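# Move bottle carrier onto the window bench's spill tray

## Task

Pick up the empty bottle carrier from the shelved bench by the door and set it upright on the floor of the spill tray that sits on the shelved bench by the window. The task fails if the carrier ever touches the floor, or if the robot tips over or is left leaning. The parked cart, pedal bin and stool are movable. At the end the gripper must have released the carrier and the robot must have backed away from it.

## Robot and tools

ROBOT. A Hello Robot Stretch 3 with a single arm: a two-wheeled base (0.33 m long, 0.34 m wide), a lift that slides up a mast, and a telescoping arm that sticks out to the robot's RIGHT side. The base cannot strafe, so to move the gripper forward or back along the arm's side you drive the base. Turns pivot about the point between the drive wheels, 0.05 m behind the front edge. With the arm in and the wrist folded, a turn sweeps a 0.28 m radius; an unfolded, level wrist reaches past that. The base is fast (0.30 m/s, 1.9 rad/s) only when stowed: lift_m under 0.30, arm_m under 0.03, wrist_yaw_rad over 2.54; otherwise 0.10 m/s and 0.63 rad/s.

FRAMES. Base frame: origin on the floor midway between the drive wheels, x forward, y left, z up. hand_pose is reported in it, at the point where closed fingertips meet. Odometry frame is the base frame at the start. Heading is positive leftward, -3.142 to 3.142.

execute_actions takes "actions", a list run in order (empty list = just report and take pictures). Each action may hold "robot", "steps" (1 to 450 control steps at 30 per second) and "until". "robot" is one of: a command object; a list (queue) of up to 8 commands and {"pause_s": s} waits (s up to 15) executed one after another; or {"stop": true}, which brakes everything and clears the queue. A command may contain:
- "base": exactly one of {"translate_m": d} (metres, relative offset from where the base is when that command begins, forward positive, |d| at most 1) or {"rotate_rad": a} (radians, relative turn in place, counter-clockwise/left positive, |a| at most 3.2).
- "joints": absolute targets by name, unnamed joints keep their goal. lift_m 0 to 1.1 (arm height); arm_m 0 to 0.52 (extension); wrist_yaw_rad -1.345 to 4.42 (0 along the arm, positive toward the front, 3.0 folded over the base); wrist_pitch_rad -1.57 to 0.451 (0 level, negative tips fingers down); wrist_roll_rad -2.911 to 2.911; gripper_m -0.089 to 0.179 (larger = wider; actual tip gap is smaller than the value, about 0.007 less when nearly shut, 0.025 less fully open, zero below 0.007); head_pan_rad -3.953 to 1.73 (0 ahead, positive left, -1.57 looks along the arm); head_tilt_rad -1.53 to 0.419 (negative down).
- "contact_limits": {"arm_m": effort percent 1 to 100}, the push at which the arm halts; lasts until the next arm_m command.
A new command overrides at once and discards any older queue. Any invalid value rejects the whole call. "until" ends an action early: {"robot": {"status": "ended"}} waits until nothing moves and no queue runs; other fields use [op, value] with =, !=, <, <=, >, >= (e.g. "lift_m": [">", 0.3]), or a status word; {"any": {"status": "ended"}} fires when the first motion ends.

zoom_image: "camera" (head_camera, nav_camera or wrist_camera) and "region" [x0, y0, x1, y1] in that camera's pixels, origin top-left, no larger than 504 by 504. Head and nav cameras move with head_pan_rad/head_tilt_rad; wrist_camera rides on the gripper.

finished_scene: {"scene": n} with the current scene number; irreversible, so only call once everything has come to rest.

RESULTS. Each result is a snapshot plus one image per camera. base_status shows progress as (moved of goal). joint_goals, joint_status per joint, measured_speeds, refusals/queue/queue_left. Status words: moving, done (within tolerance, not exact), off_target (stopped short, may still push), contact_stop (arm or lift pushed firmly and went slack), time_out, stopped, not_commanded, torque_fault (a wrist servo overheated and is limp for 10 s; commands to it are refused). Lines starting refused:, dropped: (later queue items abandoned) and replaced: explain what happened. robot.on_its_own appears when the robot changed a goal itself, when a joint is slack or off, when an idle motor shows unusual effort (likely loaded or pressing), and when base_tilt departs 3 degrees or more from its start value. motor_effort is percent per motor, peak in brackets; noisy and biased. lidar_m: 12 distances in metres, 30-degree sectors starting straight ahead and going counter-clockwise (4th left, 7th behind, 10th right), plane 0.17 m above the floor, misses glass and thin legs. wrist_depth_mm and head_depth_mm: 7x7 grids of median depths. The gripper reading and its done status do not prove anything is held; check with images.

GRASPING. Close to a gripper_m value below the object's width to grip; reopen at least 0.02 above the touch value to let go. Squeezing too hard triggers a force reduction and can let heavy things slip; send a new value to re-squeeze.

CAUTIONS. Fold or unfold the wrist only with lift_m 0.32 to 0.95, wrist_pitch_rad -0.4 and roll near 0; once folded, lift can drop to 0.25. With wrist_yaw_rad under -0.4, keep pitch at -0.5 or lower. Pushing the arm into something rigid while the gripper is above roughly 0.45 m can topple the robot, worse with a raised contact limit or a repeated push after contact_stop. Do not drive while the gripper holds or hooks something fixed. If the base snags (especially reversing), reverse the last motion in small steps, free the gripper, and lower lift_m to about 0.2 if still leaning. Base, wrist and head have no contact stop. Motions keep running while you think, so wait for everything to end before finishing, and avoid drops, slams and hard impacts. Loose objects may occasionally get nudged.

Each tool is called after ">>>" as name([rows], argument=value, ...), one row to a line, values as JSON.

## Session

>>> execute_actions(actions=[])

Scene clock: 0.00 s.
robot.base_odometry: x=+0.000 y=+0.000 heading=+0.000 (m, m, rad; robot's odometry frame)
robot.turned_by_wheels: +0.000 (rad since the last result)
robot.turned_by_imu: +0.000 (rad since the last result)
robot.base_tilt: forward=-1.2 right=-2.1 (deg)
robot.lidar_m: 1.60 1.45 1.45 1.91 1.78 2.00 2.07 1.26 1.27 1.54 2.19 1.61
robot.head_depth_mm: 1653 2390 2448 2431 2452 2464 2127 / 1724 2567 2690 2700 2687 2689 2134 / 1714 2560 2897 2878 2849 2801 2147 / 1709 2466 2535 2557 2500 2489 2148 / 1704 2296 2284 2273 2263 2259 2164 / 1700 2098 2099 2080 2071 2058 1997 / 1694 1463 1463 1453 1437 1430 1424
robot.base_status: not_commanded
robot.joint_positions: lift_m=+0.437 arm_m=+0.000 wrist_yaw_rad=+2.911 wrist_pitch_rad=-0.516 wrist_roll_rad=-0.019 gripper_m=+0.037 head_pan_rad=+0.012 head_tilt_rad=-0.015
robot.joint_goals: lift_m=+0.437 arm_m=+0.000 wrist_yaw_rad=+2.911 wrist_pitch_rad=-0.516 wrist_roll_rad=-0.019 gripper_m=+0.037 head_pan_rad=+0.012 head_tilt_rad=-0.015
robot.joint_status: lift_m=not_commanded arm_m=not_commanded wrist_yaw_rad=not_commanded wrist_pitch_rad=not_commanded wrist_roll_rad=not_commanded gripper_m=not_commanded head_pan_rad=not_commanded head_tilt_rad=not_commanded
robot.measured_speeds: translate_m=+0.000 rotate_rad=+0.000 lift_m=+0.000 arm_m=+0.000 wrist_yaw_rad=+0.000 wrist_pitch_rad=+0.000 wrist_roll_rad=+0.000 head_pan_rad=+0.000 head_tilt_rad=+0.000
robot: refusals=0 queue=idle queue_left=0
robot.motor_effort: left_wheel=+0 right_wheel=+0 lift_m=+18 arm_m=+0 wrist_yaw_rad=+0 wrist_pitch_rad=+5 wrist_roll_rad=+0 gripper_m=+0 head_pan_rad=+0 head_tilt_rad=+1 (%)
robot.hand_pose: x=+0.0269 y=+0.0607 z=+0.4286 quat_wxyz=(+0.257, +0.693, +0.103, +0.665) (m; robot's base frame)
robot.wrist_depth_mm: - - - - - - - / - - - - - - - / 987 - 990 - - - - / 807 - 839 831 854 886 924 / 682 708 - 696 750 750 770 / 587 601 - 614 626 628 638 / 527 541 - 547 552 556 559
pictures: head_camera (sideways: a quarter turn clockwise sets it upright), nav_camera (sideways: a quarter turn counterclockwise sets it upright), wrist_camera
Images, in order (width x height): head_camera 896x504, nav_camera 672x504, wrist_camera 644x364.

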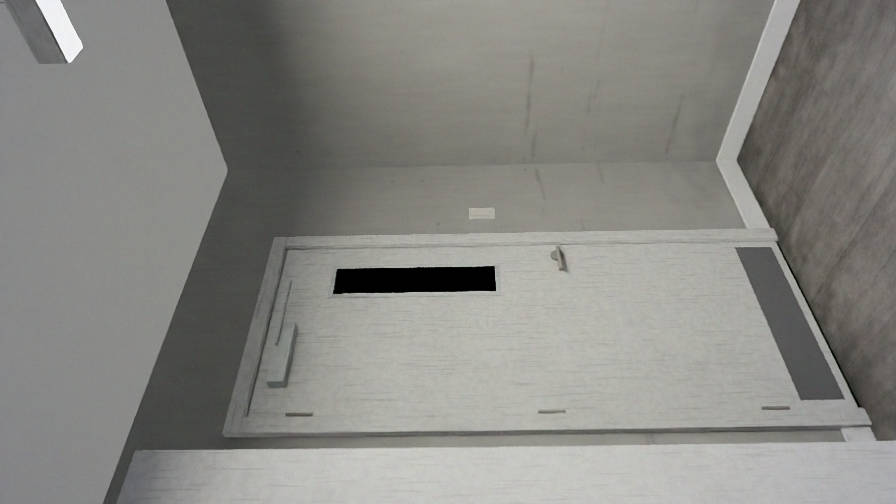

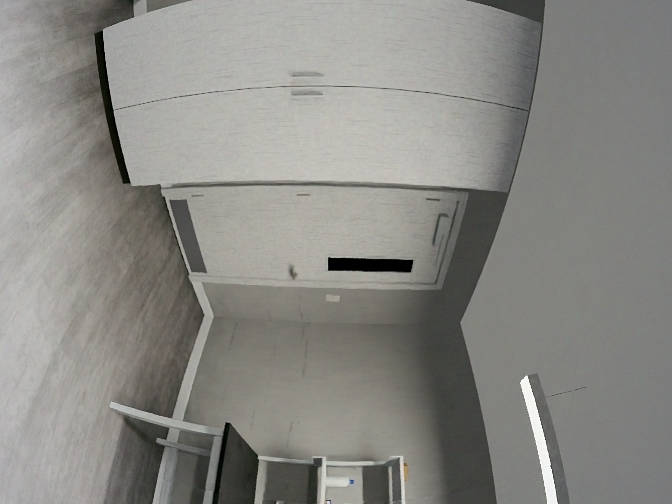

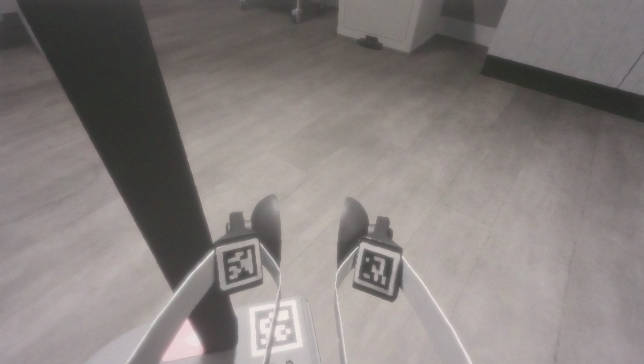

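>>> execute_actions([
  {"robot":{"joints":{"head_pan_rad":-0.9,"head_tilt_rad":-0.3}},"steps":90,"until":{"robot":{"status":"ended"}}},
])

Scene clock: 3.30 s.
robot.base_odometry: x=+0.000 y=+0.000 heading=+0.000 (m, m, rad; robot's odometry frame)
robot.turned_by_wheels: +0.000 (rad since the last result)
robot.turned_by_imu: +0.001 (rad since the last result)
robot.base_tilt: forward=-1.2 right=-2.0 (deg)
robot.lidar_m: 1.60 1.45 1.46 1.92 1.77 2.00 2.06 1.26 1.27 1.55 2.19 1.61
robot.head_depth_mm: 2088 2158 2302 2113 2542 1884 1492 / 2070 2176 2287 2115 2464 1964 1501 / 2042 2143 2255 1704 2493 1978 1506 / 2025 2131 2232 2104 2479 1980 1506 / 1998 2093 2191 2117 2452 1974 1503 / 1995 2104 2173 2119 2438 1978 1498 / 1979 2034 2151 2133 2283 1811 1502
robot.base_status: not_commanded
robot.joint_positions: lift_m=+0.437 arm_m=+0.000 wrist_yaw_rad=+2.911 wrist_pitch_rad=-0.516 wrist_roll_rad=-0.019 gripper_m=+0.037 head_pan_rad=-0.893 head_tilt_rad=-0.296
robot.joint_goals: lift_m=+0.437 arm_m=+0.000 wrist_yaw_rad=+2.911 wrist_pitch_rad=-0.516 wrist_roll_rad=-0.019 gripper_m=+0.037 head_pan_rad=-0.900 head_tilt_rad=-0.300
robot.joint_status: lift_m=not_commanded arm_m=not_commanded wrist_yaw_rad=not_commanded wrist_pitch_rad=not_commanded wrist_roll_rad=not_commanded gripper_m=not_commanded head_pan_rad=done head_tilt_rad=done
robot.measured_speeds: translate_m=+0.000 rotate_rad=+0.000 lift_m=+0.000 arm_m=+0.000 wrist_yaw_rad=+0.000 wrist_pitch_rad=+0.000 wrist_roll_rad=+0.000 head_pan_rad=+0.000 head_tilt_rad=+0.000
robot: refusals=0 queue=done queue_left=0
robot.motor_effort: left_wheel=-1(0) right_wheel=+0(0) lift_m=+18(18) arm_m=+0(0) wrist_yaw_rad=+0(0) wrist_pitch_rad=+5(5) wrist_roll_rad=+0(0) gripper_m=+0(0) head_pan_rad=-3(34) head_tilt_rad=-2(31) (%)
robot.hand_pose: x=+0.0269 y=+0.0607 z=+0.4286 quat_wxyz=(+0.257, +0.693, +0.103, +0.665) (m; robot's base frame)
robot.wrist_depth_mm: - - - - - - - / - - - - - - - / 955 - 998 - - - - / 769 - 827 841 848 865 910 / 672 694 - 723 722 736 753 / 582 599 - 623 623 647 643 / 527 543 - 550 553 562 555
pictures: head_camera (sideways: a quarter turn clockwise sets it upright), nav_camera (sideways: a quarter turn counterclockwise sets it upright), wrist_camera
camera_calibration (this result's frames):
head_camera: T_world_to_cam=[[-0.164152, 0.224491, -0.960551, 1.27253], [0.807497, 0.589872, -0.00013631, -0.00288953], [0.566572, -0.775664, -0.278105, 0.318377], [0, 0, 0, 1]] pos_world=[0.0308377, -0.0370133, 1.31087]
nav_camera: T_world_to_cam=[[0.194357, -0.213446, 0.957427, -1.20333], [-0.76723, -0.641244, 0.0127902, 0.0367135], [0.611214, -0.737053, -0.288393, 0.326092], [0, 0, 0, 1]] pos_world=[0.0627321, 0.00704261, 1.24568]
wrist_camera: T_world_to_cam=[[0.974305, -0.221081, 0.0430344, -0.03924], [-0.115211, -0.653378, -0.748214, 0.400944], [0.193534, 0.724031, -0.66206, 0.399668], [0, 0, 0, 1]] pos_world=[0.00707556, -0.0360795, 0.566285]
Images, in order (width x height): head_camera 896x504, nav_camera 672x504, wrist_camera 644x364.

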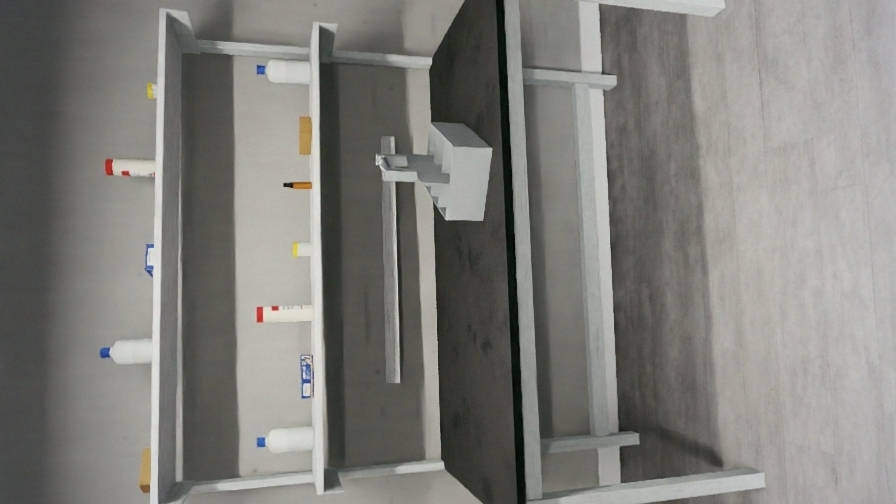

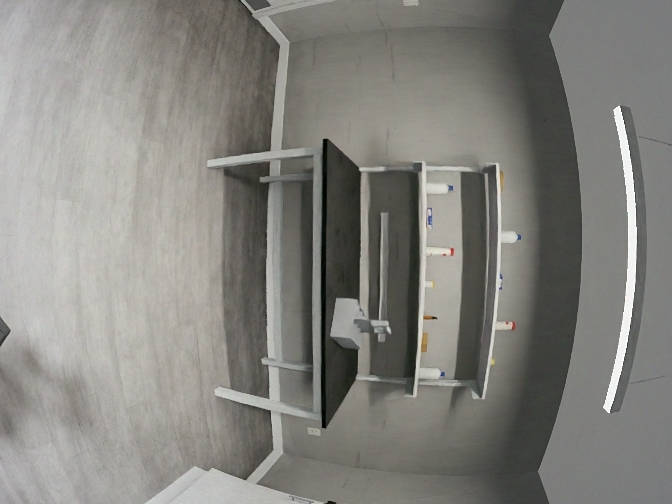

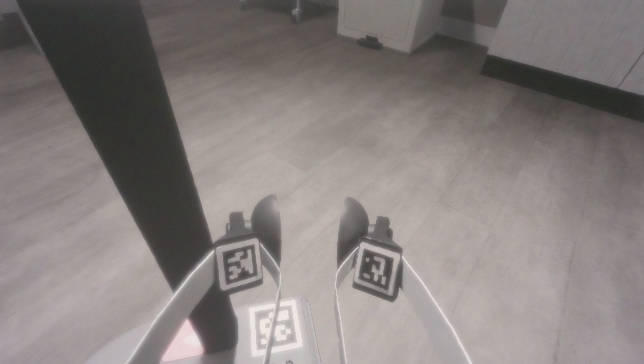

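>>> zoom_image(camera="head_camera", region=[350, 90, 530, 250])

>>> execute_actions([
  {"robot":{"joints":{"head_pan_rad":-2.3,"head_tilt_rad":-0.3}},"steps":90,"until":{"robot":{"status":"ended"}}},
])

>>> execute_actions([
  {"robot":{"joints":{"head_pan_rad":-3.7,"head_tilt_rad":-0.3}},"steps":90,"until":{"robot":{"status":"ended"}}},
])

Region (350, 90, 530, 250) of head_camera's 896x504 image, scaled by 2.800, with more detail than that image has.

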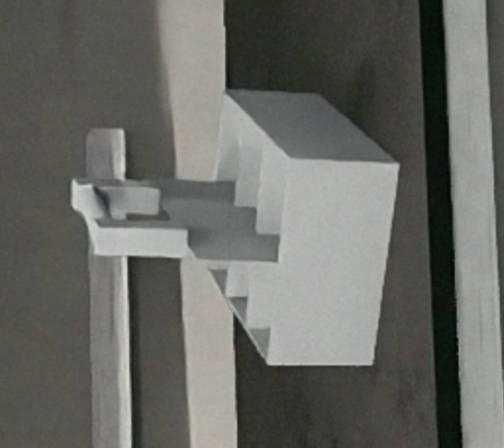

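Scene clock: 10.27 s.
robot.base_odometry: x=+0.000 y=+0.000 heading=+0.000 (m, m, rad; robot's odometry frame)
robot.turned_by_wheels: +0.000 (rad since the last result)
robot.turned_by_imu: +0.001 (rad since the last result)
robot.base_tilt: forward=-1.3 right=-2.0 (deg)
robot.lidar_m: 1.60 1.45 1.46 1.91 1.77 2.00 2.06 1.26 1.27 1.55 2.19 1.61
robot.head_depth_mm: 1293 1354 1490 1314 1301 1383 1447 / 1296 1368 1733 1335 1315 1393 1451 / 1317 1382 1766 1529 1326 1413 1464 / 1327 1395 1794 1538 1342 1435 1504 / 1336 1418 1799 1541 1357 1443 1507 / 1356 1423 1832 1541 1374 1461 1502 / 1362 1436 1835 1765 1388 1482 1500
robot.base_status: not_commanded
robot.joint_positions: lift_m=+0.437 arm_m=+0.000 wrist_yaw_rad=+2.911 wrist_pitch_rad=-0.516 wrist_roll_rad=-0.019 gripper_m=+0.037 head_pan_rad=-2.293 head_tilt_rad=-0.296
robot.joint_goals: lift_m=+0.437 arm_m=+0.000 wrist_yaw_rad=+2.911 wrist_pitch_rad=-0.516 wrist_roll_rad=-0.019 gripper_m=+0.037 head_pan_rad=-2.300 head_tilt_rad=-0.300
robot.joint_status: lift_m=not_commanded arm_m=not_commanded wrist_yaw_rad=not_commanded wrist_pitch_rad=not_commanded wrist_roll_rad=not_commanded gripper_m=not_commanded head_pan_rad=done head_tilt_rad=done
robot.measured_speeds: translate_m=+0.000 rotate_rad=+0.000 lift_m=+0.000 arm_m=+0.000 wrist_yaw_rad=+0.000 wrist_pitch_rad=+0.000 wrist_roll_rad=+0.000 head_pan_rad=+0.000 head_tilt_rad=+0.000
robot: refusals=0 queue=done queue_left=0
robot.motor_effort: left_wheel=+0(0) right_wheel=+0(0) lift_m=+18(18) arm_m=+0(0) wrist_yaw_rad=-1(0) wrist_pitch_rad=+5(5) wrist_roll_rad=+0(1) gripper_m=+0(0) head_pan_rad=-3(36) head_tilt_rad=-1(2) (%)
robot.hand_pose: x=+0.0269 y=+0.0607 z=+0.4286 quat_wxyz=(+0.257, +0.693, +0.103, +0.665) (m; robot's base frame)
robot.wrist_depth_mm: - - - - - - - / - - - - - - - / 964 - - - - - - / 776 - 838 824 868 888 883 / 677 670 - 718 716 753 757 / 593 584 - 633 633 624 658 / 529 533 - 554 544 567 575
pictures: head_camera (sideways: a quarter turn clockwise sets it upright), nav_camera (sideways: a quarter turn counterclockwise sets it upright), wrist_camera
camera_calibration (this result's frames):
head_camera: T_world_to_cam=[[0.193507, 0.200126, -0.960471, 1.27024], [0.718536, -0.69549, -0.000149833, -0.00232927], [-0.668028, -0.690104, -0.27838, 0.326266], [0, 0, 0, 1]] pos_world=[-0.0261719, -0.0306707, 1.31085]
nav_camera: T_world_to_cam=[[-0.177488, -0.228014, 0.957344, -1.20096], [-0.762319, 0.647075, 0.012785, 0.0366904], [-0.622389, -0.727532, -0.288668, 0.333975], [0, 0, 0, 1]] pos_world=[0.0226763, -0.0545989, 1.24567]
wrist_camera: T_world_to_cam=[[0.974305, -0.221081, 0.0430343, -0.03924], [-0.115211, -0.653378, -0.748214, 0.400944], [0.193534, 0.724031, -0.662061, 0.399668], [0, 0, 0, 1]] pos_world=[0.00707556, -0.0360795, 0.566285]
Images, in order (width x height): head_camera 896x504, nav_camera 672x504, wrist_camera 644x364.

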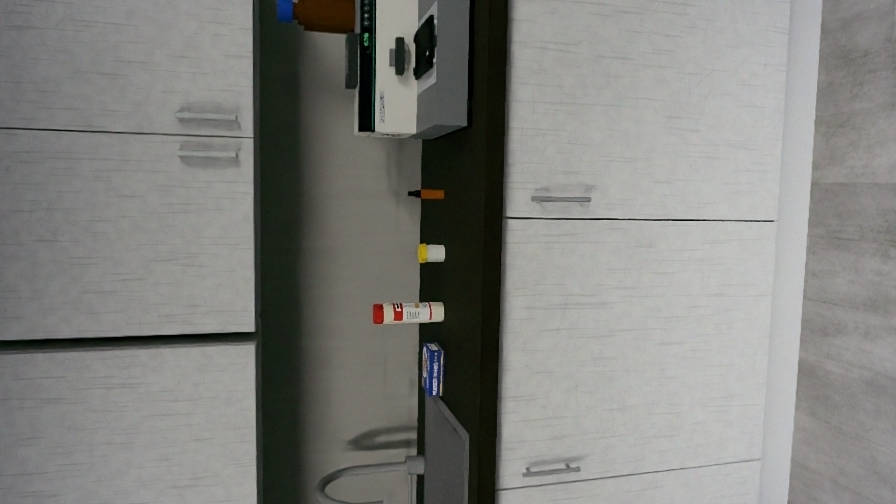

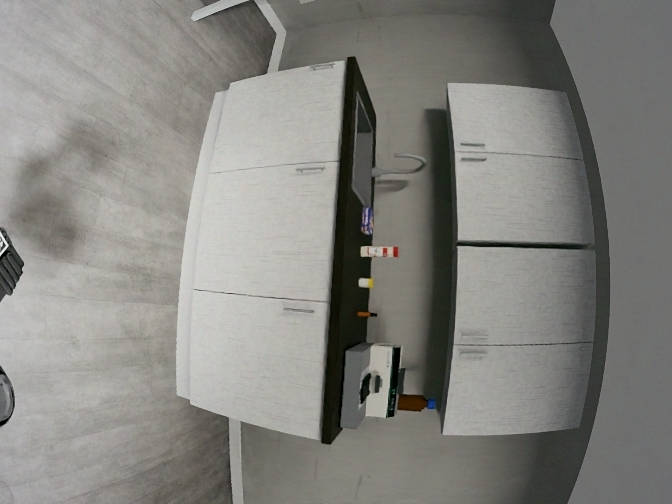

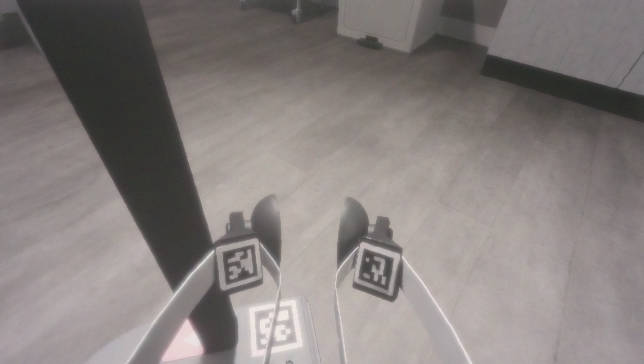

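Scene clock: 11.50 s.
robot.base_odometry: x=+0.000 y=+0.000 heading=+0.000 (m, m, rad; robot's odometry frame)
robot.turned_by_wheels: +0.000 (rad since the last result)
robot.turned_by_imu: +0.000 (rad since the last result)
robot.base_tilt: forward=-1.1 right=-1.9 (deg)
robot.lidar_m: 1.60 1.45 1.46 1.91 1.78 2.00 2.06 1.26 1.27 1.55 2.19 1.61
robot.head_depth_mm: 2031 2121 2213 2086 2392 1961 1499 / 2081 2184 2292 2039 2377 1948 1497 / 2139 2223 2365 2061 2510 1962 1501 / 2199 2310 2432 2115 2652 1966 1503 / 2270 2369 2525 2366 2666 1962 1506 / 2325 2417 2609 2369 2677 1965 1503 / 2391 2535 2663 2819 2868 1969 1505
robot.base_status: not_commanded
robot.joint_positions: lift_m=+0.437 arm_m=+0.000 wrist_yaw_rad=+2.911 wrist_pitch_rad=-0.516 wrist_roll_rad=-0.019 gripper_m=+0.037 head_pan_rad=-3.693 head_tilt_rad=-0.296
robot.joint_goals: lift_m=+0.437 arm_m=+0.000 wrist_yaw_rad=+2.911 wrist_pitch_rad=-0.516 wrist_roll_rad=-0.019 gripper_m=+0.037 head_pan_rad=-3.700 head_tilt_rad=-0.300
robot.joint_status: lift_m=not_commanded arm_m=not_commanded wrist_yaw_rad=not_commanded wrist_pitch_rad=not_commanded wrist_roll_rad=not_commanded gripper_m=not_commanded head_pan_rad=done head_tilt_rad=done
robot.measured_speeds: translate_m=+0.000 rotate_rad=+0.000 lift_m=+0.000 arm_m=+0.000 wrist_yaw_rad=+0.000 wrist_pitch_rad=+0.000 wrist_roll_rad=+0.000 head_pan_rad=+0.000 head_tilt_rad=+0.000
robot: refusals=0 queue=done queue_left=0
robot.motor_effort: left_wheel=+0(0) right_wheel=+0(0) lift_m=+18(18) arm_m=+0(0) wrist_yaw_rad=+0(0) wrist_pitch_rad=+5(5) wrist_roll_rad=+1(0) gripper_m=+0(0) head_pan_rad=-3(34) head_tilt_rad=-2(2) (%)
robot.hand_pose: x=+0.0269 y=+0.0607 z=+0.4286 quat_wxyz=(+0.257, +0.693, +0.103, +0.665) (m; robot's base frame)
robot.wrist_depth_mm: - - - - - - - / - - - - - - - / 958 - - - - - - / 782 - 803 845 854 876 881 / 677 694 - 699 723 749 777 / 591 603 - 609 639 629 651 / 515 540 - 548 546 558 557
pictures: head_camera (sideways: a quarter turn clockwise sets it upright), nav_camera (sideways: a quarter turn counterclockwise sets it upright), wrist_camera
camera_calibration (this result's frames):
head_camera: T_world_to_cam=[[0.230142, -0.156699, -0.960458, 1.27], [-0.56324, -0.826294, -0.000152002, 0.00549241], [-0.793597, 0.541003, -0.278424, 0.32709], [0, 0, 0, 1]] pos_world=[-0.02961, 0.0265895, 1.31085]
nav_camera: T_world_to_cam=[[-0.254902, 0.136173, 0.957331, -1.20047], [0.508087, 0.861211, 0.0127841, 0.028942], [-0.822723, 0.489666, -0.288712, 0.335254], [0, 0, 0, 1]] pos_world=[-0.0448848, -0.0256167, 1.24567]
wrist_camera: T_world_to_cam=[[0.974305, -0.221081, 0.0430343, -0.0392399], [-0.115211, -0.653378, -0.748214, 0.400944], [0.193534, 0.724031, -0.662061, 0.399668], [0, 0, 0, 1]] pos_world=[0.00707557, -0.0360795, 0.566285]
Images, in order (width x height): head_camera 896x504, nav_camera 672x504, wrist_camera 644x364.

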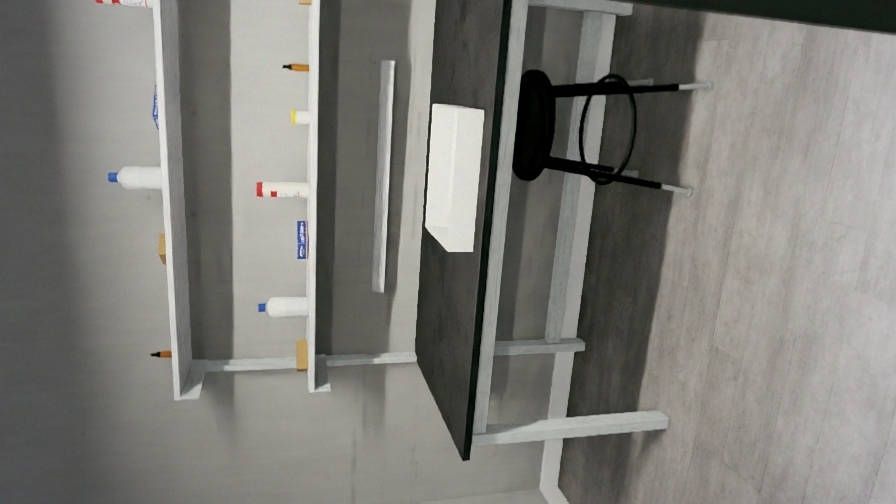

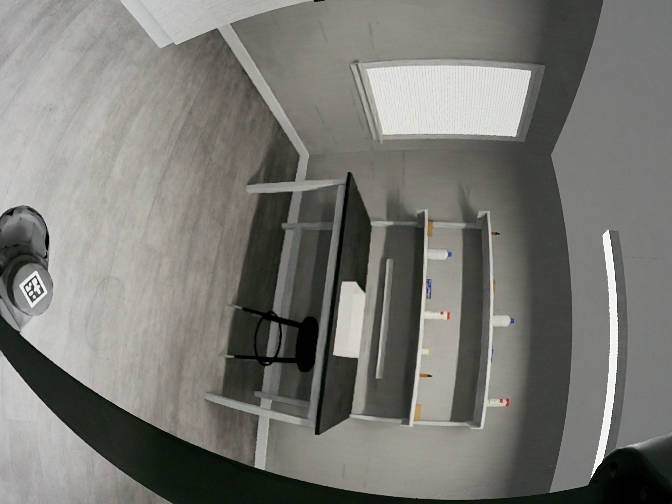

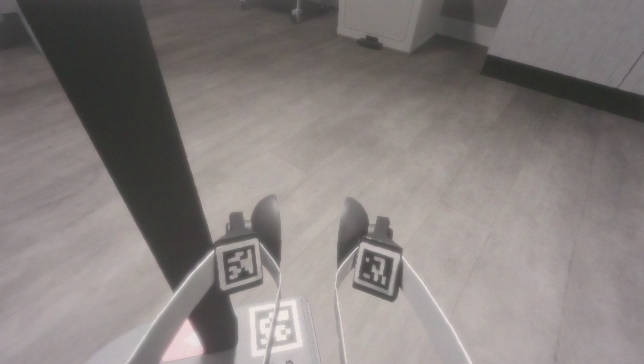

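>>> execute_actions([
  {"robot":[{"joints":{"lift_m":0.28,"wrist_pitch_rad":-0.4,"wrist_yaw_rad":3.0,"head_pan_rad":-1.3,"head_tilt_rad":-0.5},"base":{"rotate_rad":1.707}},{"base":{"translate_m":-1.0}},{"base":{"translate_m":-0.31}},{"base":{"rotate_rad":-0.99}},{"joints":{"lift_m":0.9}}],"steps":450,"until":{"robot":{"queue_left":["=",0],"lift_m":[">",0.6]}}},
])

Scene clock: 83.00 s.
robot.base_odometry: x=+0.178 y=-1.298 heading=+0.717 (m, m, rad; robot's odometry frame)
robot.turned_by_wheels: +0.717 (rad since the last result)
robot.turned_by_imu: +0.731 (rad since the last result)
robot.base_tilt: forward=-1.1 right=-1.9 (deg)
robot.lidar_m: 2.19 2.24 2.98 2.84 0.79 0.58 0.57 1.22 0.48 1.09 1.13 1.27
robot.head_depth_mm: 941 845 1115 1160 855 657 580 / 971 1027 1148 1207 855 658 1191 / 994 1038 1154 1217 854 656 1189 / 1017 1075 1192 1210 805 656 1220 / 1035 1103 1221 831 755 655 1252 / 1066 1135 1244 751 735 649 1282 / 1090 1180 1287 1133 701 654 1282
robot.base_status: done (rotate_rad -0.9899 of -0.9900)
robot.joint_positions: lift_m=+0.504 arm_m=+0.000 wrist_yaw_rad=+2.999 wrist_pitch_rad=-0.420 wrist_roll_rad=-0.019 gripper_m=+0.037 head_pan_rad=-1.307 head_tilt_rad=-0.494
robot.joint_goals: lift_m=+0.900 arm_m=+0.000 wrist_yaw_rad=+3.000 wrist_pitch_rad=-0.400 wrist_roll_rad=-0.019 gripper_m=+0.037 head_pan_rad=-1.300 head_tilt_rad=-0.500
robot.joint_status: lift_m=moving arm_m=not_commanded wrist_yaw_rad=done wrist_pitch_rad=done wrist_roll_rad=not_commanded gripper_m=not_commanded head_pan_rad=done head_tilt_rad=done
robot.measured_speeds: translate_m=+0.000 rotate_rad=+0.000 lift_m=+0.110 arm_m=+0.000 wrist_yaw_rad=+0.000 wrist_pitch_rad=+0.000 wrist_roll_rad=+0.000 head_pan_rad=+0.000 head_tilt_rad=+0.000
robot: refusals=0 queue=running queue_left=0
robot.motor_effort: left_wheel=+3(13) right_wheel=-1(7) lift_m=+19(21) arm_m=+0(0) wrist_yaw_rad=+0(3) wrist_pitch_rad=+8(8) wrist_roll_rad=+1(1) gripper_m=+0(0) head_pan_rad=+3(35) head_tilt_rad=-3(27) (%)
robot.hand_pose: x=+0.0106 y=+0.0771 z=+0.5158 quat_wxyz=(+0.196, +0.694, +0.100, +0.686) (m; robot's base frame)
robot.wrist_depth_mm: 768 - - - - - - / 773 - - - - - - / 761 - - - - - - / 839 - - - - - - / 809 835 - 864 913 917 947 / 715 732 - 746 742 760 791 / 609 625 642 648 666 664 673
pictures: head_camera (sideways: a quarter turn clockwise sets it upright), nav_camera (sideways: a quarter turn counterclockwise sets it upright), wrist_camera
camera_calibration (this result's frames):
head_camera: T_world_to_cam=[[-0.107933, 0.449018, -0.88698, 1.17616], [0.976329, 0.216083, -0.00941676, 0.00816147], [0.187433, -0.867001, -0.461712, 0.55963], [0, 0, 0, 1]] pos_world=[0.0140847, -0.044682, 1.3017]
nav_camera: T_world_to_cam=[[0.139816, -0.450268, 0.881879, -1.10441], [-0.959816, -0.280486, 0.00896219, 0.0428747], [0.243319, -0.847695, -0.471391, 0.566481], [0, 0, 0, 1]] pos_world=[0.0577297, -0.0050505, 1.2406]
wrist_camera: T_world_to_cam=[[0.98937, -0.138755, 0.0435251, -0.0301799], [-0.0467693, -0.587007, -0.808229, 0.500147], [0.137696, 0.797602, -0.587257, 0.404965], [0, 0, 0, 1]] pos_world=[-0.00251126, -0.0335985, 0.643365]
Images, in order (width x height): head_camera 896x504, nav_camera 672x504, wrist_camera 644x364.

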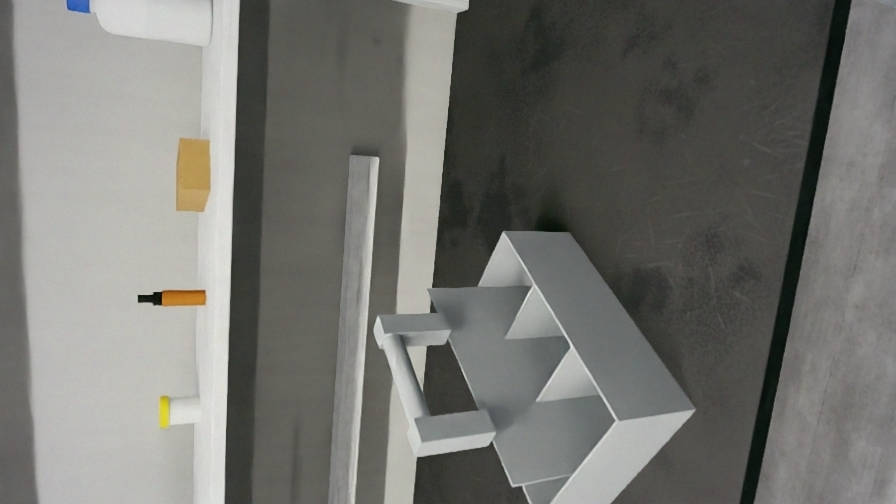

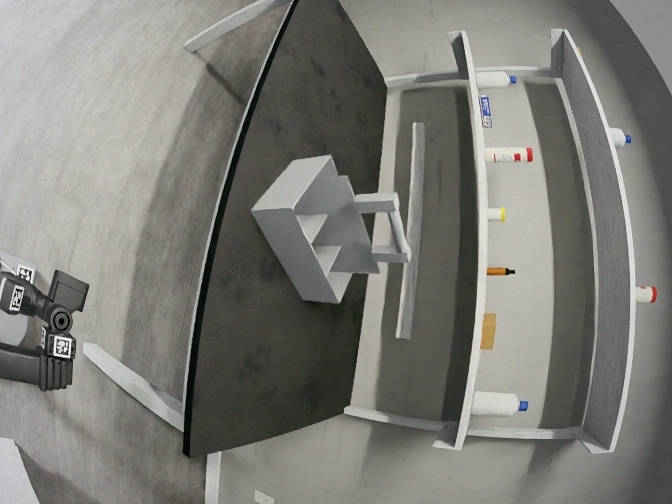

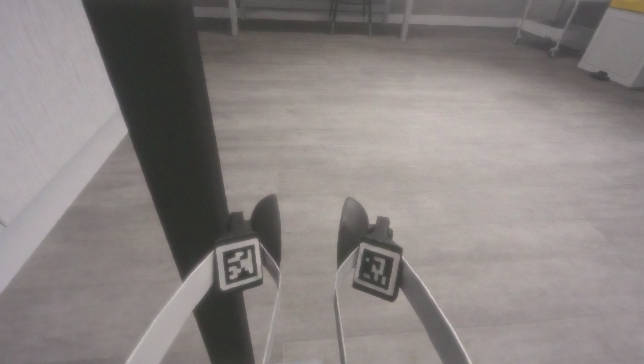

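>>> execute_actions([
  {"robot":[{"joints":{"lift_m":0.88,"wrist_yaw_rad":1.05,"head_pan_rad":-1.1,"head_tilt_rad":-0.55,"gripper_m":0.08}},{"joints":{"wrist_pitch_rad":0.0,"wrist_roll_rad":0.0,"arm_m":0.15}}],"steps":300,"until":{"robot":{"status":"ended"}}},
])

Scene clock: 91.73 s.
robot.base_odometry: x=+0.178 y=-1.298 heading=+0.717 (m, m, rad; robot's odometry frame)
robot.turned_by_wheels: +0.000 (rad since the last result)
robot.turned_by_imu: +0.001 (rad since the last result)
robot.base_tilt: forward=-1.3 right=-2.0 (deg)
robot.lidar_m: 2.19 2.24 2.97 2.84 0.79 0.59 0.57 1.22 0.48 1.09 1.13 1.27
robot.head_depth_mm: 953 997 1114 1107 801 - 1159 / 993 1061 1161 1103 - - 1191 / 1033 1107 1202 853 773 610 1252 / 1085 1182 1246 800 716 649 1245 / 1140 1245 1355 724 719 689 1246 / 1156 1309 1409 1093 767 1382 1251 / 1256 1386 1522 1094 795 1468 1244
robot.base_status: done (rotate_rad -0.9899 of -0.9900)
robot.joint_positions: lift_m=+0.880 arm_m=+0.150 wrist_yaw_rad=+1.050 wrist_pitch_rad=-0.024 wrist_roll_rad=-0.004 gripper_m=+0.080 head_pan_rad=-1.107 head_tilt_rad=-0.543
robot.joint_goals: lift_m=+0.880 arm_m=+0.150 wrist_yaw_rad=+1.050 wrist_pitch_rad=+0.000 wrist_roll_rad=+0.000 gripper_m=+0.080 head_pan_rad=-1.100 head_tilt_rad=-0.550
robot.joint_status: lift_m=done arm_m=done wrist_yaw_rad=done wrist_pitch_rad=done wrist_roll_rad=done gripper_m=done head_pan_rad=done head_tilt_rad=done
robot.measured_speeds: translate_m=+0.000 rotate_rad=+0.000 lift_m=+0.000 arm_m=+0.000 wrist_yaw_rad=+0.000 wrist_pitch_rad=+0.000 wrist_roll_rad=+0.000 head_pan_rad=+0.000 head_tilt_rad=+0.000
robot: refusals=0 queue=done queue_left=0
robot.motor_effort: left_wheel=+2(3) right_wheel=-1(1) lift_m=+16(21) arm_m=+3(3) wrist_yaw_rad=-1(4) wrist_pitch_rad=+9(10) wrist_roll_rad=+3(7) gripper_m=+0(81) head_pan_rad=+2(16) head_tilt_rad=-4(14) (%)
robot.hand_pose: x=+0.2003 y=-0.4219 z=+0.9885 quat_wxyz=(+0.618, +0.361, -0.606, +0.348) (m; robot's base frame)
robot.wrist_depth_mm: - - - - 828 599 568 / - - - - - 842 710 / - - - - 347 344 713 / - - - - - 374 675 / - - 716 633 374 382 673 / - - 514 459 399 395 392 / - - 424 377 293 294 297
pictures: head_camera (sideways: a quarter turn clockwise sets it upright), nav_camera (sideways: a quarter turn counterclockwise sets it upright), wrist_camera
camera_calibration (this result's frames):
head_camera: T_world_to_cam=[[-0.214033, 0.456951, -0.863357, 1.146], [0.913805, 0.405986, -0.0116617, 0.0114649], [0.345182, -0.791436, -0.504459, 0.614288], [0, 0, 0, 1]] pos_world=[0.0227634, -0.0421508, 1.29942]
nav_camera: T_world_to_cam=[[0.245413, -0.451616, 0.857797, -1.07364], [-0.884886, -0.46574, 0.00795836, 0.0437251], [0.395916, -0.761005, -0.513928, 0.620898], [0, 0, 0, 1]] pos_world=[0.0563548, 0.00799514, 1.23972]
wrist_camera: T_world_to_cam=[[-0.509236, -0.860207, 0.0268867, -0.295428], [-0.211329, 0.0946987, -0.972817, 1.08143], [0.834278, -0.501075, -0.230011, 0.0138948], [0, 0, 0, 1]] pos_world=[0.0665024, -0.349577, 1.06317]
Images, in order (width x height): head_camera 896x504, nav_camera 672x504, wrist_camera 644x364.

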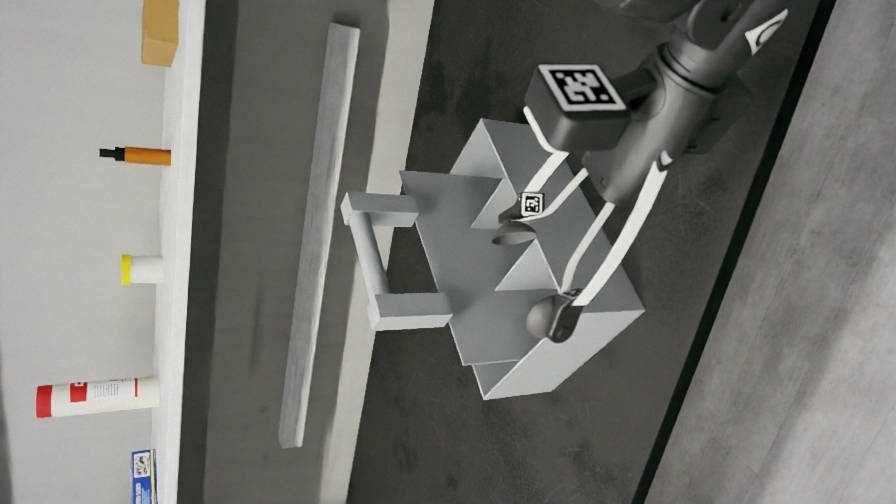

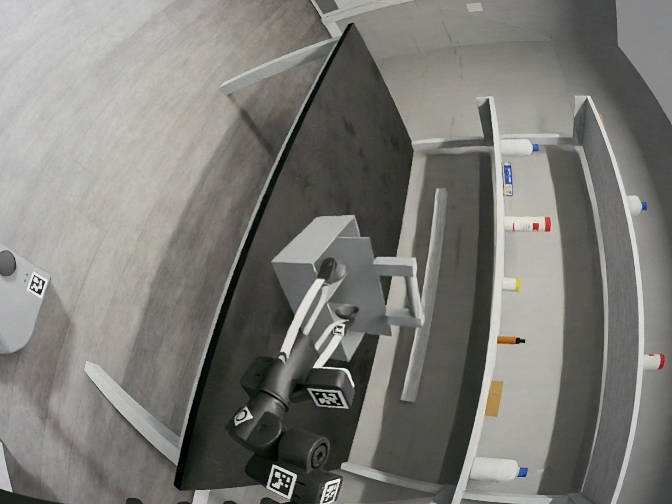

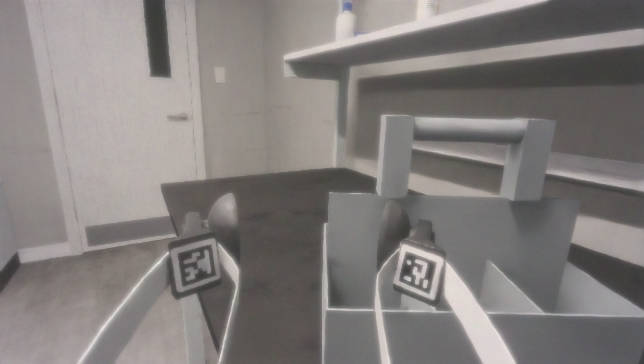

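>>> execute_actions([
  {"robot":[{"joints":{"lift_m":0.908,"wrist_pitch_rad":0.024,"wrist_roll_rad":1.57,"arm_m":0.34,"gripper_m":0.065}}],"steps":300,"until":{"robot":{"status":"ended"}}},
])

Scene clock: 135.80 s.
robot.base_odometry: x=+0.178 y=-1.298 heading=+0.717 (m, m, rad; robot's odometry frame)
robot.turned_by_wheels: +0.000 (rad since the last result)
robot.turned_by_imu: +0.001 (rad since the last result)
robot.base_tilt: forward=-1.0 right=-2.1 (deg)
robot.lidar_m: 2.19 2.23 2.98 2.84 0.79 0.59 0.57 1.22 0.48 1.09 1.13 1.27
robot.head_depth_mm: 956 1000 1115 1189 802 627 1160 / 990 1059 1161 1238 801 629 1186 / 1034 1109 1201 842 765 628 1250 / 1085 1180 1249 804 719 648 1249 / 1139 1245 1361 723 719 690 1245 / 1154 1314 1416 1095 769 1391 1246 / 1254 1382 1525 1090 798 1464 1245
robot.base_status: done (rotate_rad -0.9899 of -0.9900)
robot.joint_positions: lift_m=+0.908 arm_m=+0.340 wrist_yaw_rad=+1.050 wrist_pitch_rad=+0.000 wrist_roll_rad=+1.569 gripper_m=+0.065 head_pan_rad=-1.107 head_tilt_rad=-0.543
robot.joint_goals: lift_m=+0.908 arm_m=+0.340 wrist_yaw_rad=+1.050 wrist_pitch_rad=+0.024 wrist_roll_rad=+1.570 gripper_m=+0.065 head_pan_rad=-1.100 head_tilt_rad=-0.550
robot.joint_status: lift_m=done arm_m=done wrist_yaw_rad=done wrist_pitch_rad=done wrist_roll_rad=done gripper_m=done head_pan_rad=done head_tilt_rad=done
robot.measured_speeds: translate_m=+0.000 rotate_rad=+0.000 lift_m=+0.000 arm_m=+0.000 wrist_yaw_rad=+0.000 wrist_pitch_rad=+0.000 wrist_roll_rad=+0.000 head_pan_rad=+0.000 head_tilt_rad=+0.000
robot: refusals=0 queue=done queue_left=0
robot.motor_effort: left_wheel=+2(2) right_wheel=-1(1) lift_m=+21(21) arm_m=+3(3) wrist_yaw_rad=+0(1) wrist_pitch_rad=+10(11) wrist_roll_rad=+1(2) gripper_m=+0(60) head_pan_rad=+3(3) head_tilt_rad=-5(5) (%)
robot.hand_pose: x=+0.2009 y=-0.6122 z=+1.0222 quat_wxyz=(+0.001, +0.501, -0.865, +0.000) (m; robot's base frame)
robot.wrist_depth_mm: 778 789 699 862 243 239 241 / 794 - 696 236 244 251 251 / 788 - - - 260 260 189 / - - - - 271 274 166 / - - - - 276 281 171 / - - - 276 294 295 179 / - - - - 646 306 187
pictures: head_camera (sideways: a quarter turn clockwise sets it upright), nav_camera (sideways: a quarter turn counterclockwise sets it upright), wrist_camera
camera_calibration (this result's frames):
head_camera: T_world_to_cam=[[-0.214067, 0.456996, -0.863325, 1.14596], [0.913796, 0.406005, -0.0116646, 0.0114687], [0.345184, -0.7914, -0.504514, 0.61436], [0, 0, 0, 1]] pos_world=[0.0227642, -0.0421504, 1.29942]
nav_camera: T_world_to_cam=[[0.245447, -0.451661, 0.857764, -1.0736], [-0.884876, -0.465759, 0.00795703, 0.0437267], [0.395917, -0.760968, -0.513983, 0.620969], [0, 0, 0, 1]] pos_world=[0.0563528, 0.00799972, 1.23972]
wrist_camera: T_world_to_cam=[[-0.0250643, -0.0128698, -0.999603, 1.01098], [0.30818, 0.951118, -0.019973, 0.578213], [0.950998, -0.308558, -0.0198729, -0.194621], [0, 0, 0, 1]] pos_world=[0.0322296, -0.59699, 1.01826]
Images, in order (width x height): head_camera 896x504, nav_camera 672x504, wrist_camera 644x364.

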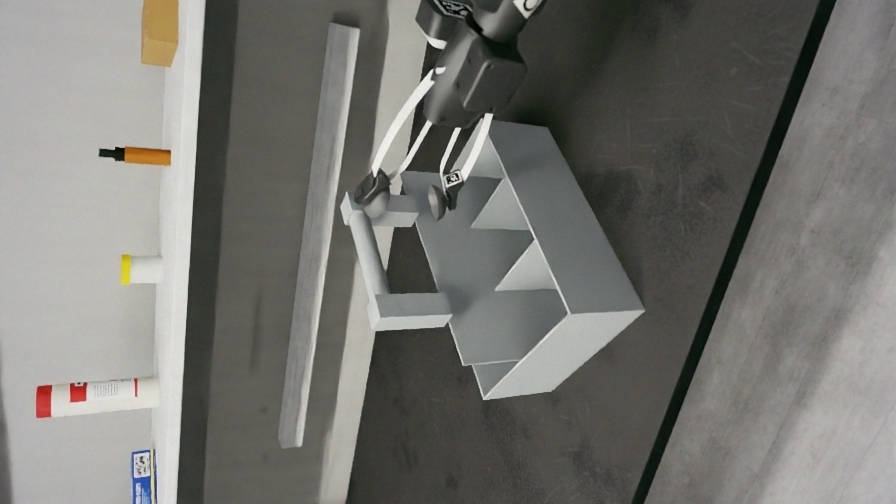

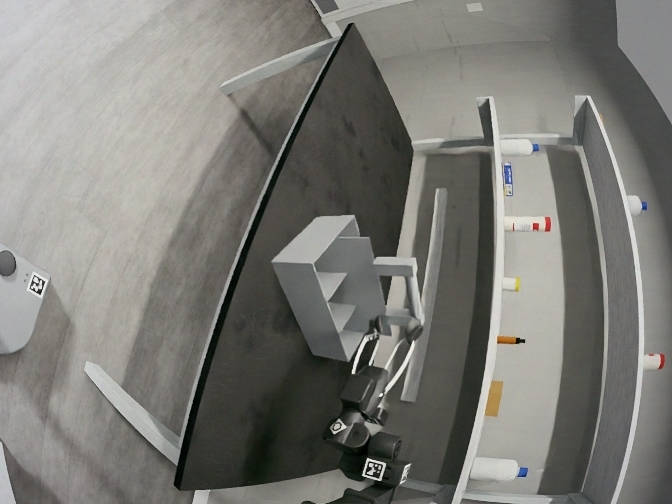

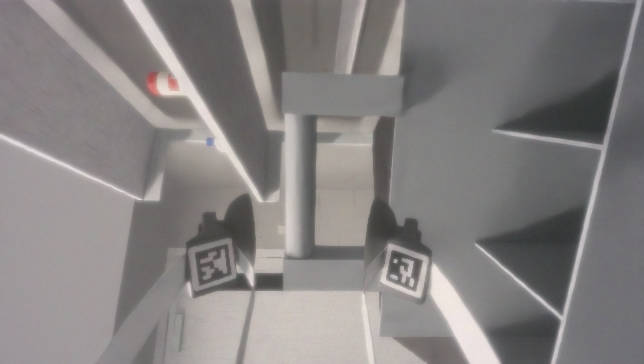

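>>> execute_actions([
  {"robot":{"joints":{"lift_m":0.918,"arm_m":0.368},"base":{"translate_m":0.055}},"steps":300,"until":{"robot":{"status":"ended"}}},
])

Scene clock: 150.27 s.
robot.base_odometry: x=+0.219 y=-1.262 heading=+0.717 (m, m, rad; robot's odometry frame)
robot.turned_by_wheels: +0.000 (rad since the last result)
robot.turned_by_imu: +0.001 (rad since the last result)
robot.base_tilt: forward=-1.3 right=-1.8 (deg)
robot.lidar_m: 2.13 2.18 2.95 2.94 0.87 0.64 0.62 1.28 0.51 1.09 1.13 1.22
robot.head_depth_mm: 953 1015 1104 1169 801 629 1159 / 989 1059 1162 857 770 628 1193 / 1039 1110 1194 800 717 628 1246 / 1083 1182 1272 715 704 649 1250 / 1136 1245 1377 1098 726 690 1244 / 1166 1315 1414 1092 796 1389 1247 / 1257 1389 1527 1096 795 1464 1245
robot.base_status: done (translate_m +0.0550 of +0.0550)
robot.joint_positions: lift_m=+0.918 arm_m=+0.368 wrist_yaw_rad=+1.050 wrist_pitch_rad=+0.000 wrist_roll_rad=+1.569 gripper_m=+0.065 head_pan_rad=-1.107 head_tilt_rad=-0.543
robot.joint_goals: lift_m=+0.918 arm_m=+0.368 wrist_yaw_rad=+1.050 wrist_pitch_rad=+0.024 wrist_roll_rad=+1.570 gripper_m=+0.065 head_pan_rad=-1.100 head_tilt_rad=-0.550
robot.joint_status: lift_m=done arm_m=done wrist_yaw_rad=done wrist_pitch_rad=done wrist_roll_rad=done gripper_m=done head_pan_rad=done head_tilt_rad=done
robot.measured_speeds: translate_m=+0.000 rotate_rad=+0.000 lift_m=+0.000 arm_m=+0.000 wrist_yaw_rad=+0.000 wrist_pitch_rad=+0.000 wrist_roll_rad=+0.000 head_pan_rad=+0.000 head_tilt_rad=+0.000
robot: refusals=0 queue=done queue_left=0
robot.motor_effort: left_wheel=+3(6) right_wheel=-1(3) lift_m=+20(21) arm_m=+3(3) wrist_yaw_rad=-1(0) wrist_pitch_rad=+9(9) wrist_roll_rad=+1(1) gripper_m=+0(0) head_pan_rad=+2(2) head_tilt_rad=-4(5) (%)
robot.hand_pose: x=+0.2009 y=-0.6402 z=+1.0322 quat_wxyz=(+0.001, +0.501, -0.865, +0.000) (m; robot's base frame)
robot.wrist_depth_mm: 782 404 663 783 805 181 185 / 766 965 661 174 177 189 191 / 765 - 953 191 735 197 197 / - - - - 854 205 207 / - - - - 213 214 215 / - - - 212 216 224 211 / - - - 217 232 233 233
pictures: head_camera (sideways: a quarter turn clockwise sets it upright), nav_camera (sideways: a quarter turn counterclockwise sets it upright), wrist_camera
camera_calibration (this result's frames):
head_camera: T_world_to_cam=[[-0.214067, 0.456997, -0.863324, 1.14596], [0.913796, 0.406005, -0.0116647, 0.0114688], [0.345184, -0.7914, -0.504514, 0.614361], [0, 0, 0, 1]] pos_world=[0.0227642, -0.0421504, 1.29942]
nav_camera: T_world_to_cam=[[0.245447, -0.451661, 0.857763, -1.0736], [-0.884876, -0.465759, 0.00795702, 0.0437268], [0.395917, -0.760967, -0.513983, 0.62097], [0, 0, 0, 1]] pos_world=[0.0563528, 0.00799976, 1.23972]
wrist_camera: T_world_to_cam=[[-0.0250404, -0.0128837, -0.999603, 1.02061], [0.308181, 0.951118, -0.0199788, 0.605051], [0.950998, -0.308559, -0.0198459, -0.203091], [0, 0, 0, 1]] pos_world=[0.0322303, -0.624991, 1.02826]
Images, in order (width x height): head_camera 896x504, nav_camera 672x504, wrist_camera 644x364.

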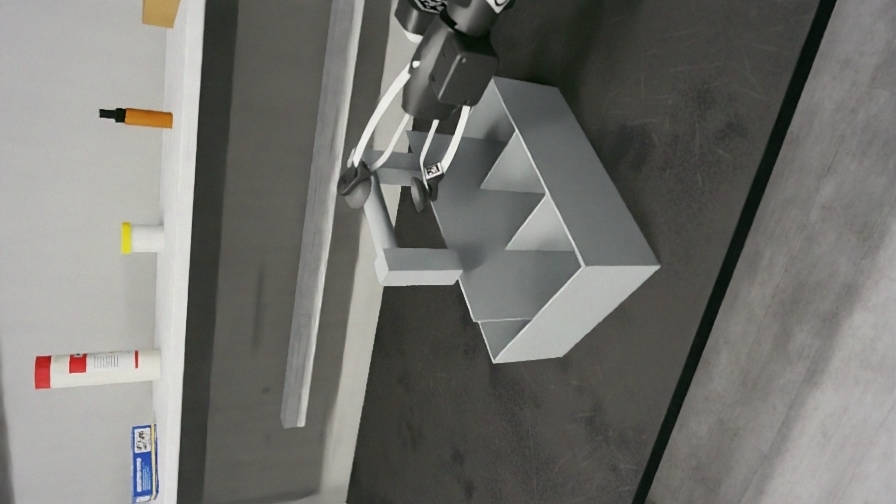

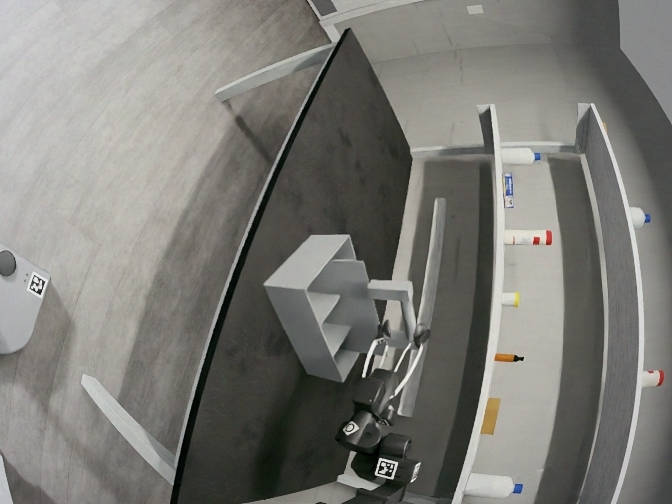

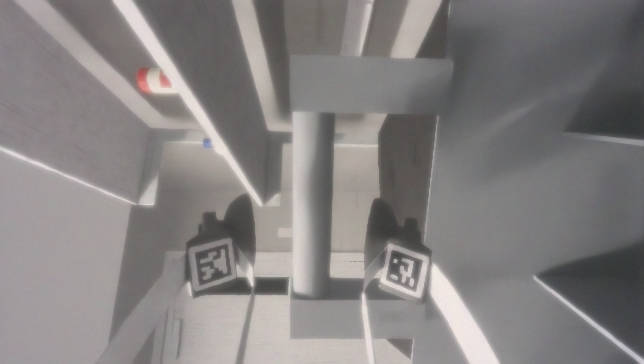

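>>> execute_actions([
  {"robot":{"joints":{"arm_m":0.392,"head_pan_rad":-1.25},"base":{"translate_m":0.041}},"steps":300,"until":{"robot":{"status":"ended"}}},
])

Scene clock: 161.97 s.
robot.base_odometry: x=+0.250 y=-1.235 heading=+0.717 (m, m, rad; robot's odometry frame)
robot.turned_by_wheels: +0.000 (rad since the last result)
robot.turned_by_imu: +0.001 (rad since the last result)
robot.base_tilt: forward=-1.1 right=-2.0 (deg)
robot.lidar_m: 2.09 2.14 2.94 2.85 0.92 0.68 0.66 1.32 0.53 1.09 1.13 1.19
robot.head_depth_mm: 941 993 1106 976 802 628 1190 / 972 1034 1147 949 799 627 1188 / 1000 1059 1161 830 743 628 1215 / 1029 1103 1200 777 702 628 1248 / 1061 1168 1265 676 687 645 1246 / 1094 1207 1301 1090 742 668 1246 / 1095 1252 1386 1092 794 688 1241
robot.base_status: done (translate_m +0.0410 of +0.0410)
robot.joint_positions: lift_m=+0.918 arm_m=+0.392 wrist_yaw_rad=+1.050 wrist_pitch_rad=+0.000 wrist_roll_rad=+1.569 gripper_m=+0.065 head_pan_rad=-1.243 head_tilt_rad=-0.543
robot.joint_goals: lift_m=+0.918 arm_m=+0.392 wrist_yaw_rad=+1.050 wrist_pitch_rad=+0.024 wrist_roll_rad=+1.570 gripper_m=+0.065 head_pan_rad=-1.250 head_tilt_rad=-0.550
robot.joint_status: lift_m=done arm_m=done wrist_yaw_rad=done wrist_pitch_rad=done wrist_roll_rad=done gripper_m=done head_pan_rad=done head_tilt_rad=done
robot.measured_speeds: translate_m=+0.000 rotate_rad=+0.000 lift_m=+0.000 arm_m=+0.000 wrist_yaw_rad=+0.000 wrist_pitch_rad=+0.000 wrist_roll_rad=+0.000 head_pan_rad=+0.000 head_tilt_rad=+0.000
robot: refusals=0 queue=done queue_left=0
robot.motor_effort: left_wheel=+2(7) right_wheel=-1(5) lift_m=+21(21) arm_m=+3(3) wrist_yaw_rad=+0(0) wrist_pitch_rad=+9(9) wrist_roll_rad=+0(1) gripper_m=+0(0) head_pan_rad=-3(15) head_tilt_rad=-4(5) (%)
robot.hand_pose: x=+0.2009 y=-0.6642 z=+1.0322 quat_wxyz=(+0.001, +0.501, -0.865, +0.000) (m; robot's base frame)
robot.wrist_depth_mm: 766 361 671 703 723 138 139 / 771 647 651 128 129 142 145 / 764 - 796 137 723 148 150 / - - - 146 819 155 157 / - - - 152 648 161 163 / - - - 162 820 168 170 / - - - 164 176 176 176
pictures: head_camera (sideways: a quarter turn clockwise sets it upright), nav_camera (sideways: a quarter turn counterclockwise sets it upright), wrist_camera
camera_calibration (this result's frames):
head_camera: T_world_to_cam=[[-0.150227, 0.481771, -0.863324, 1.14557], [0.960349, 0.278555, -0.0116647, 0.0111849], [0.234864, -0.830845, -0.504515, 0.615035], [0, 0, 0, 1]] pos_world=[0.0169043, -0.0440183, 1.29942]
nav_camera: T_world_to_cam=[[0.182041, -0.480733, 0.857763, -1.07321], [-0.939785, -0.341674, 0.007957, 0.0440617], [0.28925, -0.807561, -0.513984, 0.621621], [0, 0, 0, 1]] pos_world=[0.0569732, 0.0011228, 1.23972]
wrist_camera: T_world_to_cam=[[-0.0250405, -0.0128838, -0.999603, 1.0203], [0.308181, 0.951118, -0.0199789, 0.627878], [0.950998, -0.308559, -0.0198459, -0.210496], [0, 0, 0, 1]] pos_world=[0.0322303, -0.648991, 1.02826]
Images, in order (width x height): head_camera 896x504, nav_camera 672x504, wrist_camera 644x364.

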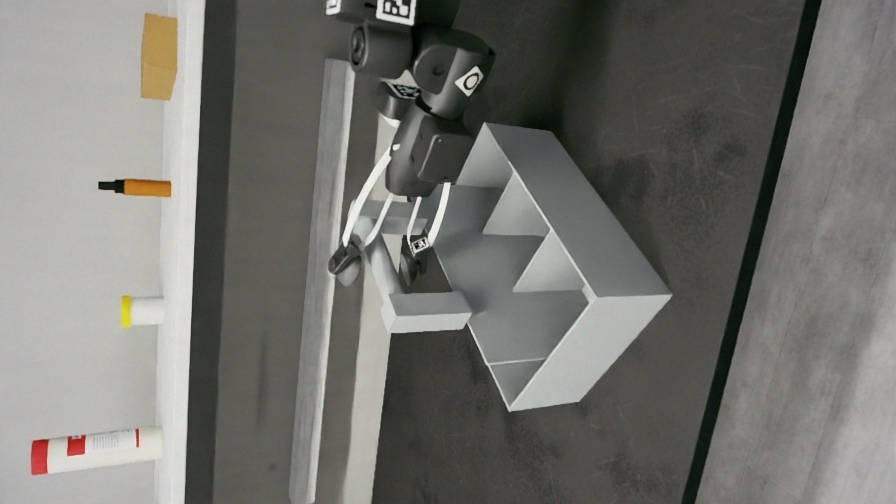

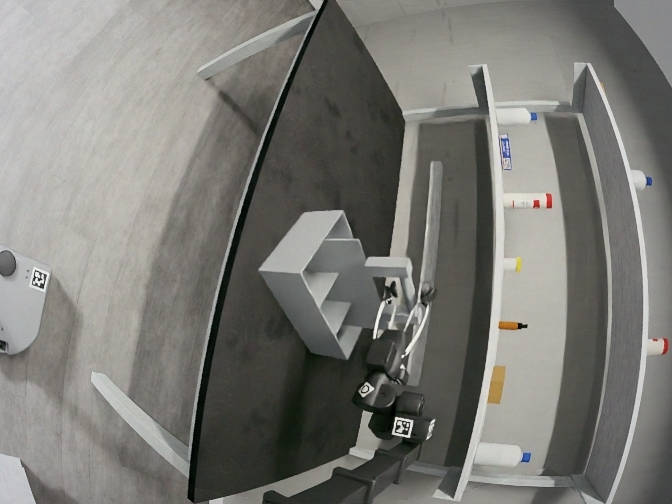

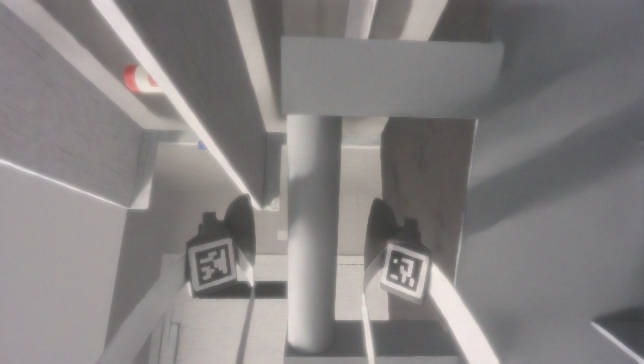

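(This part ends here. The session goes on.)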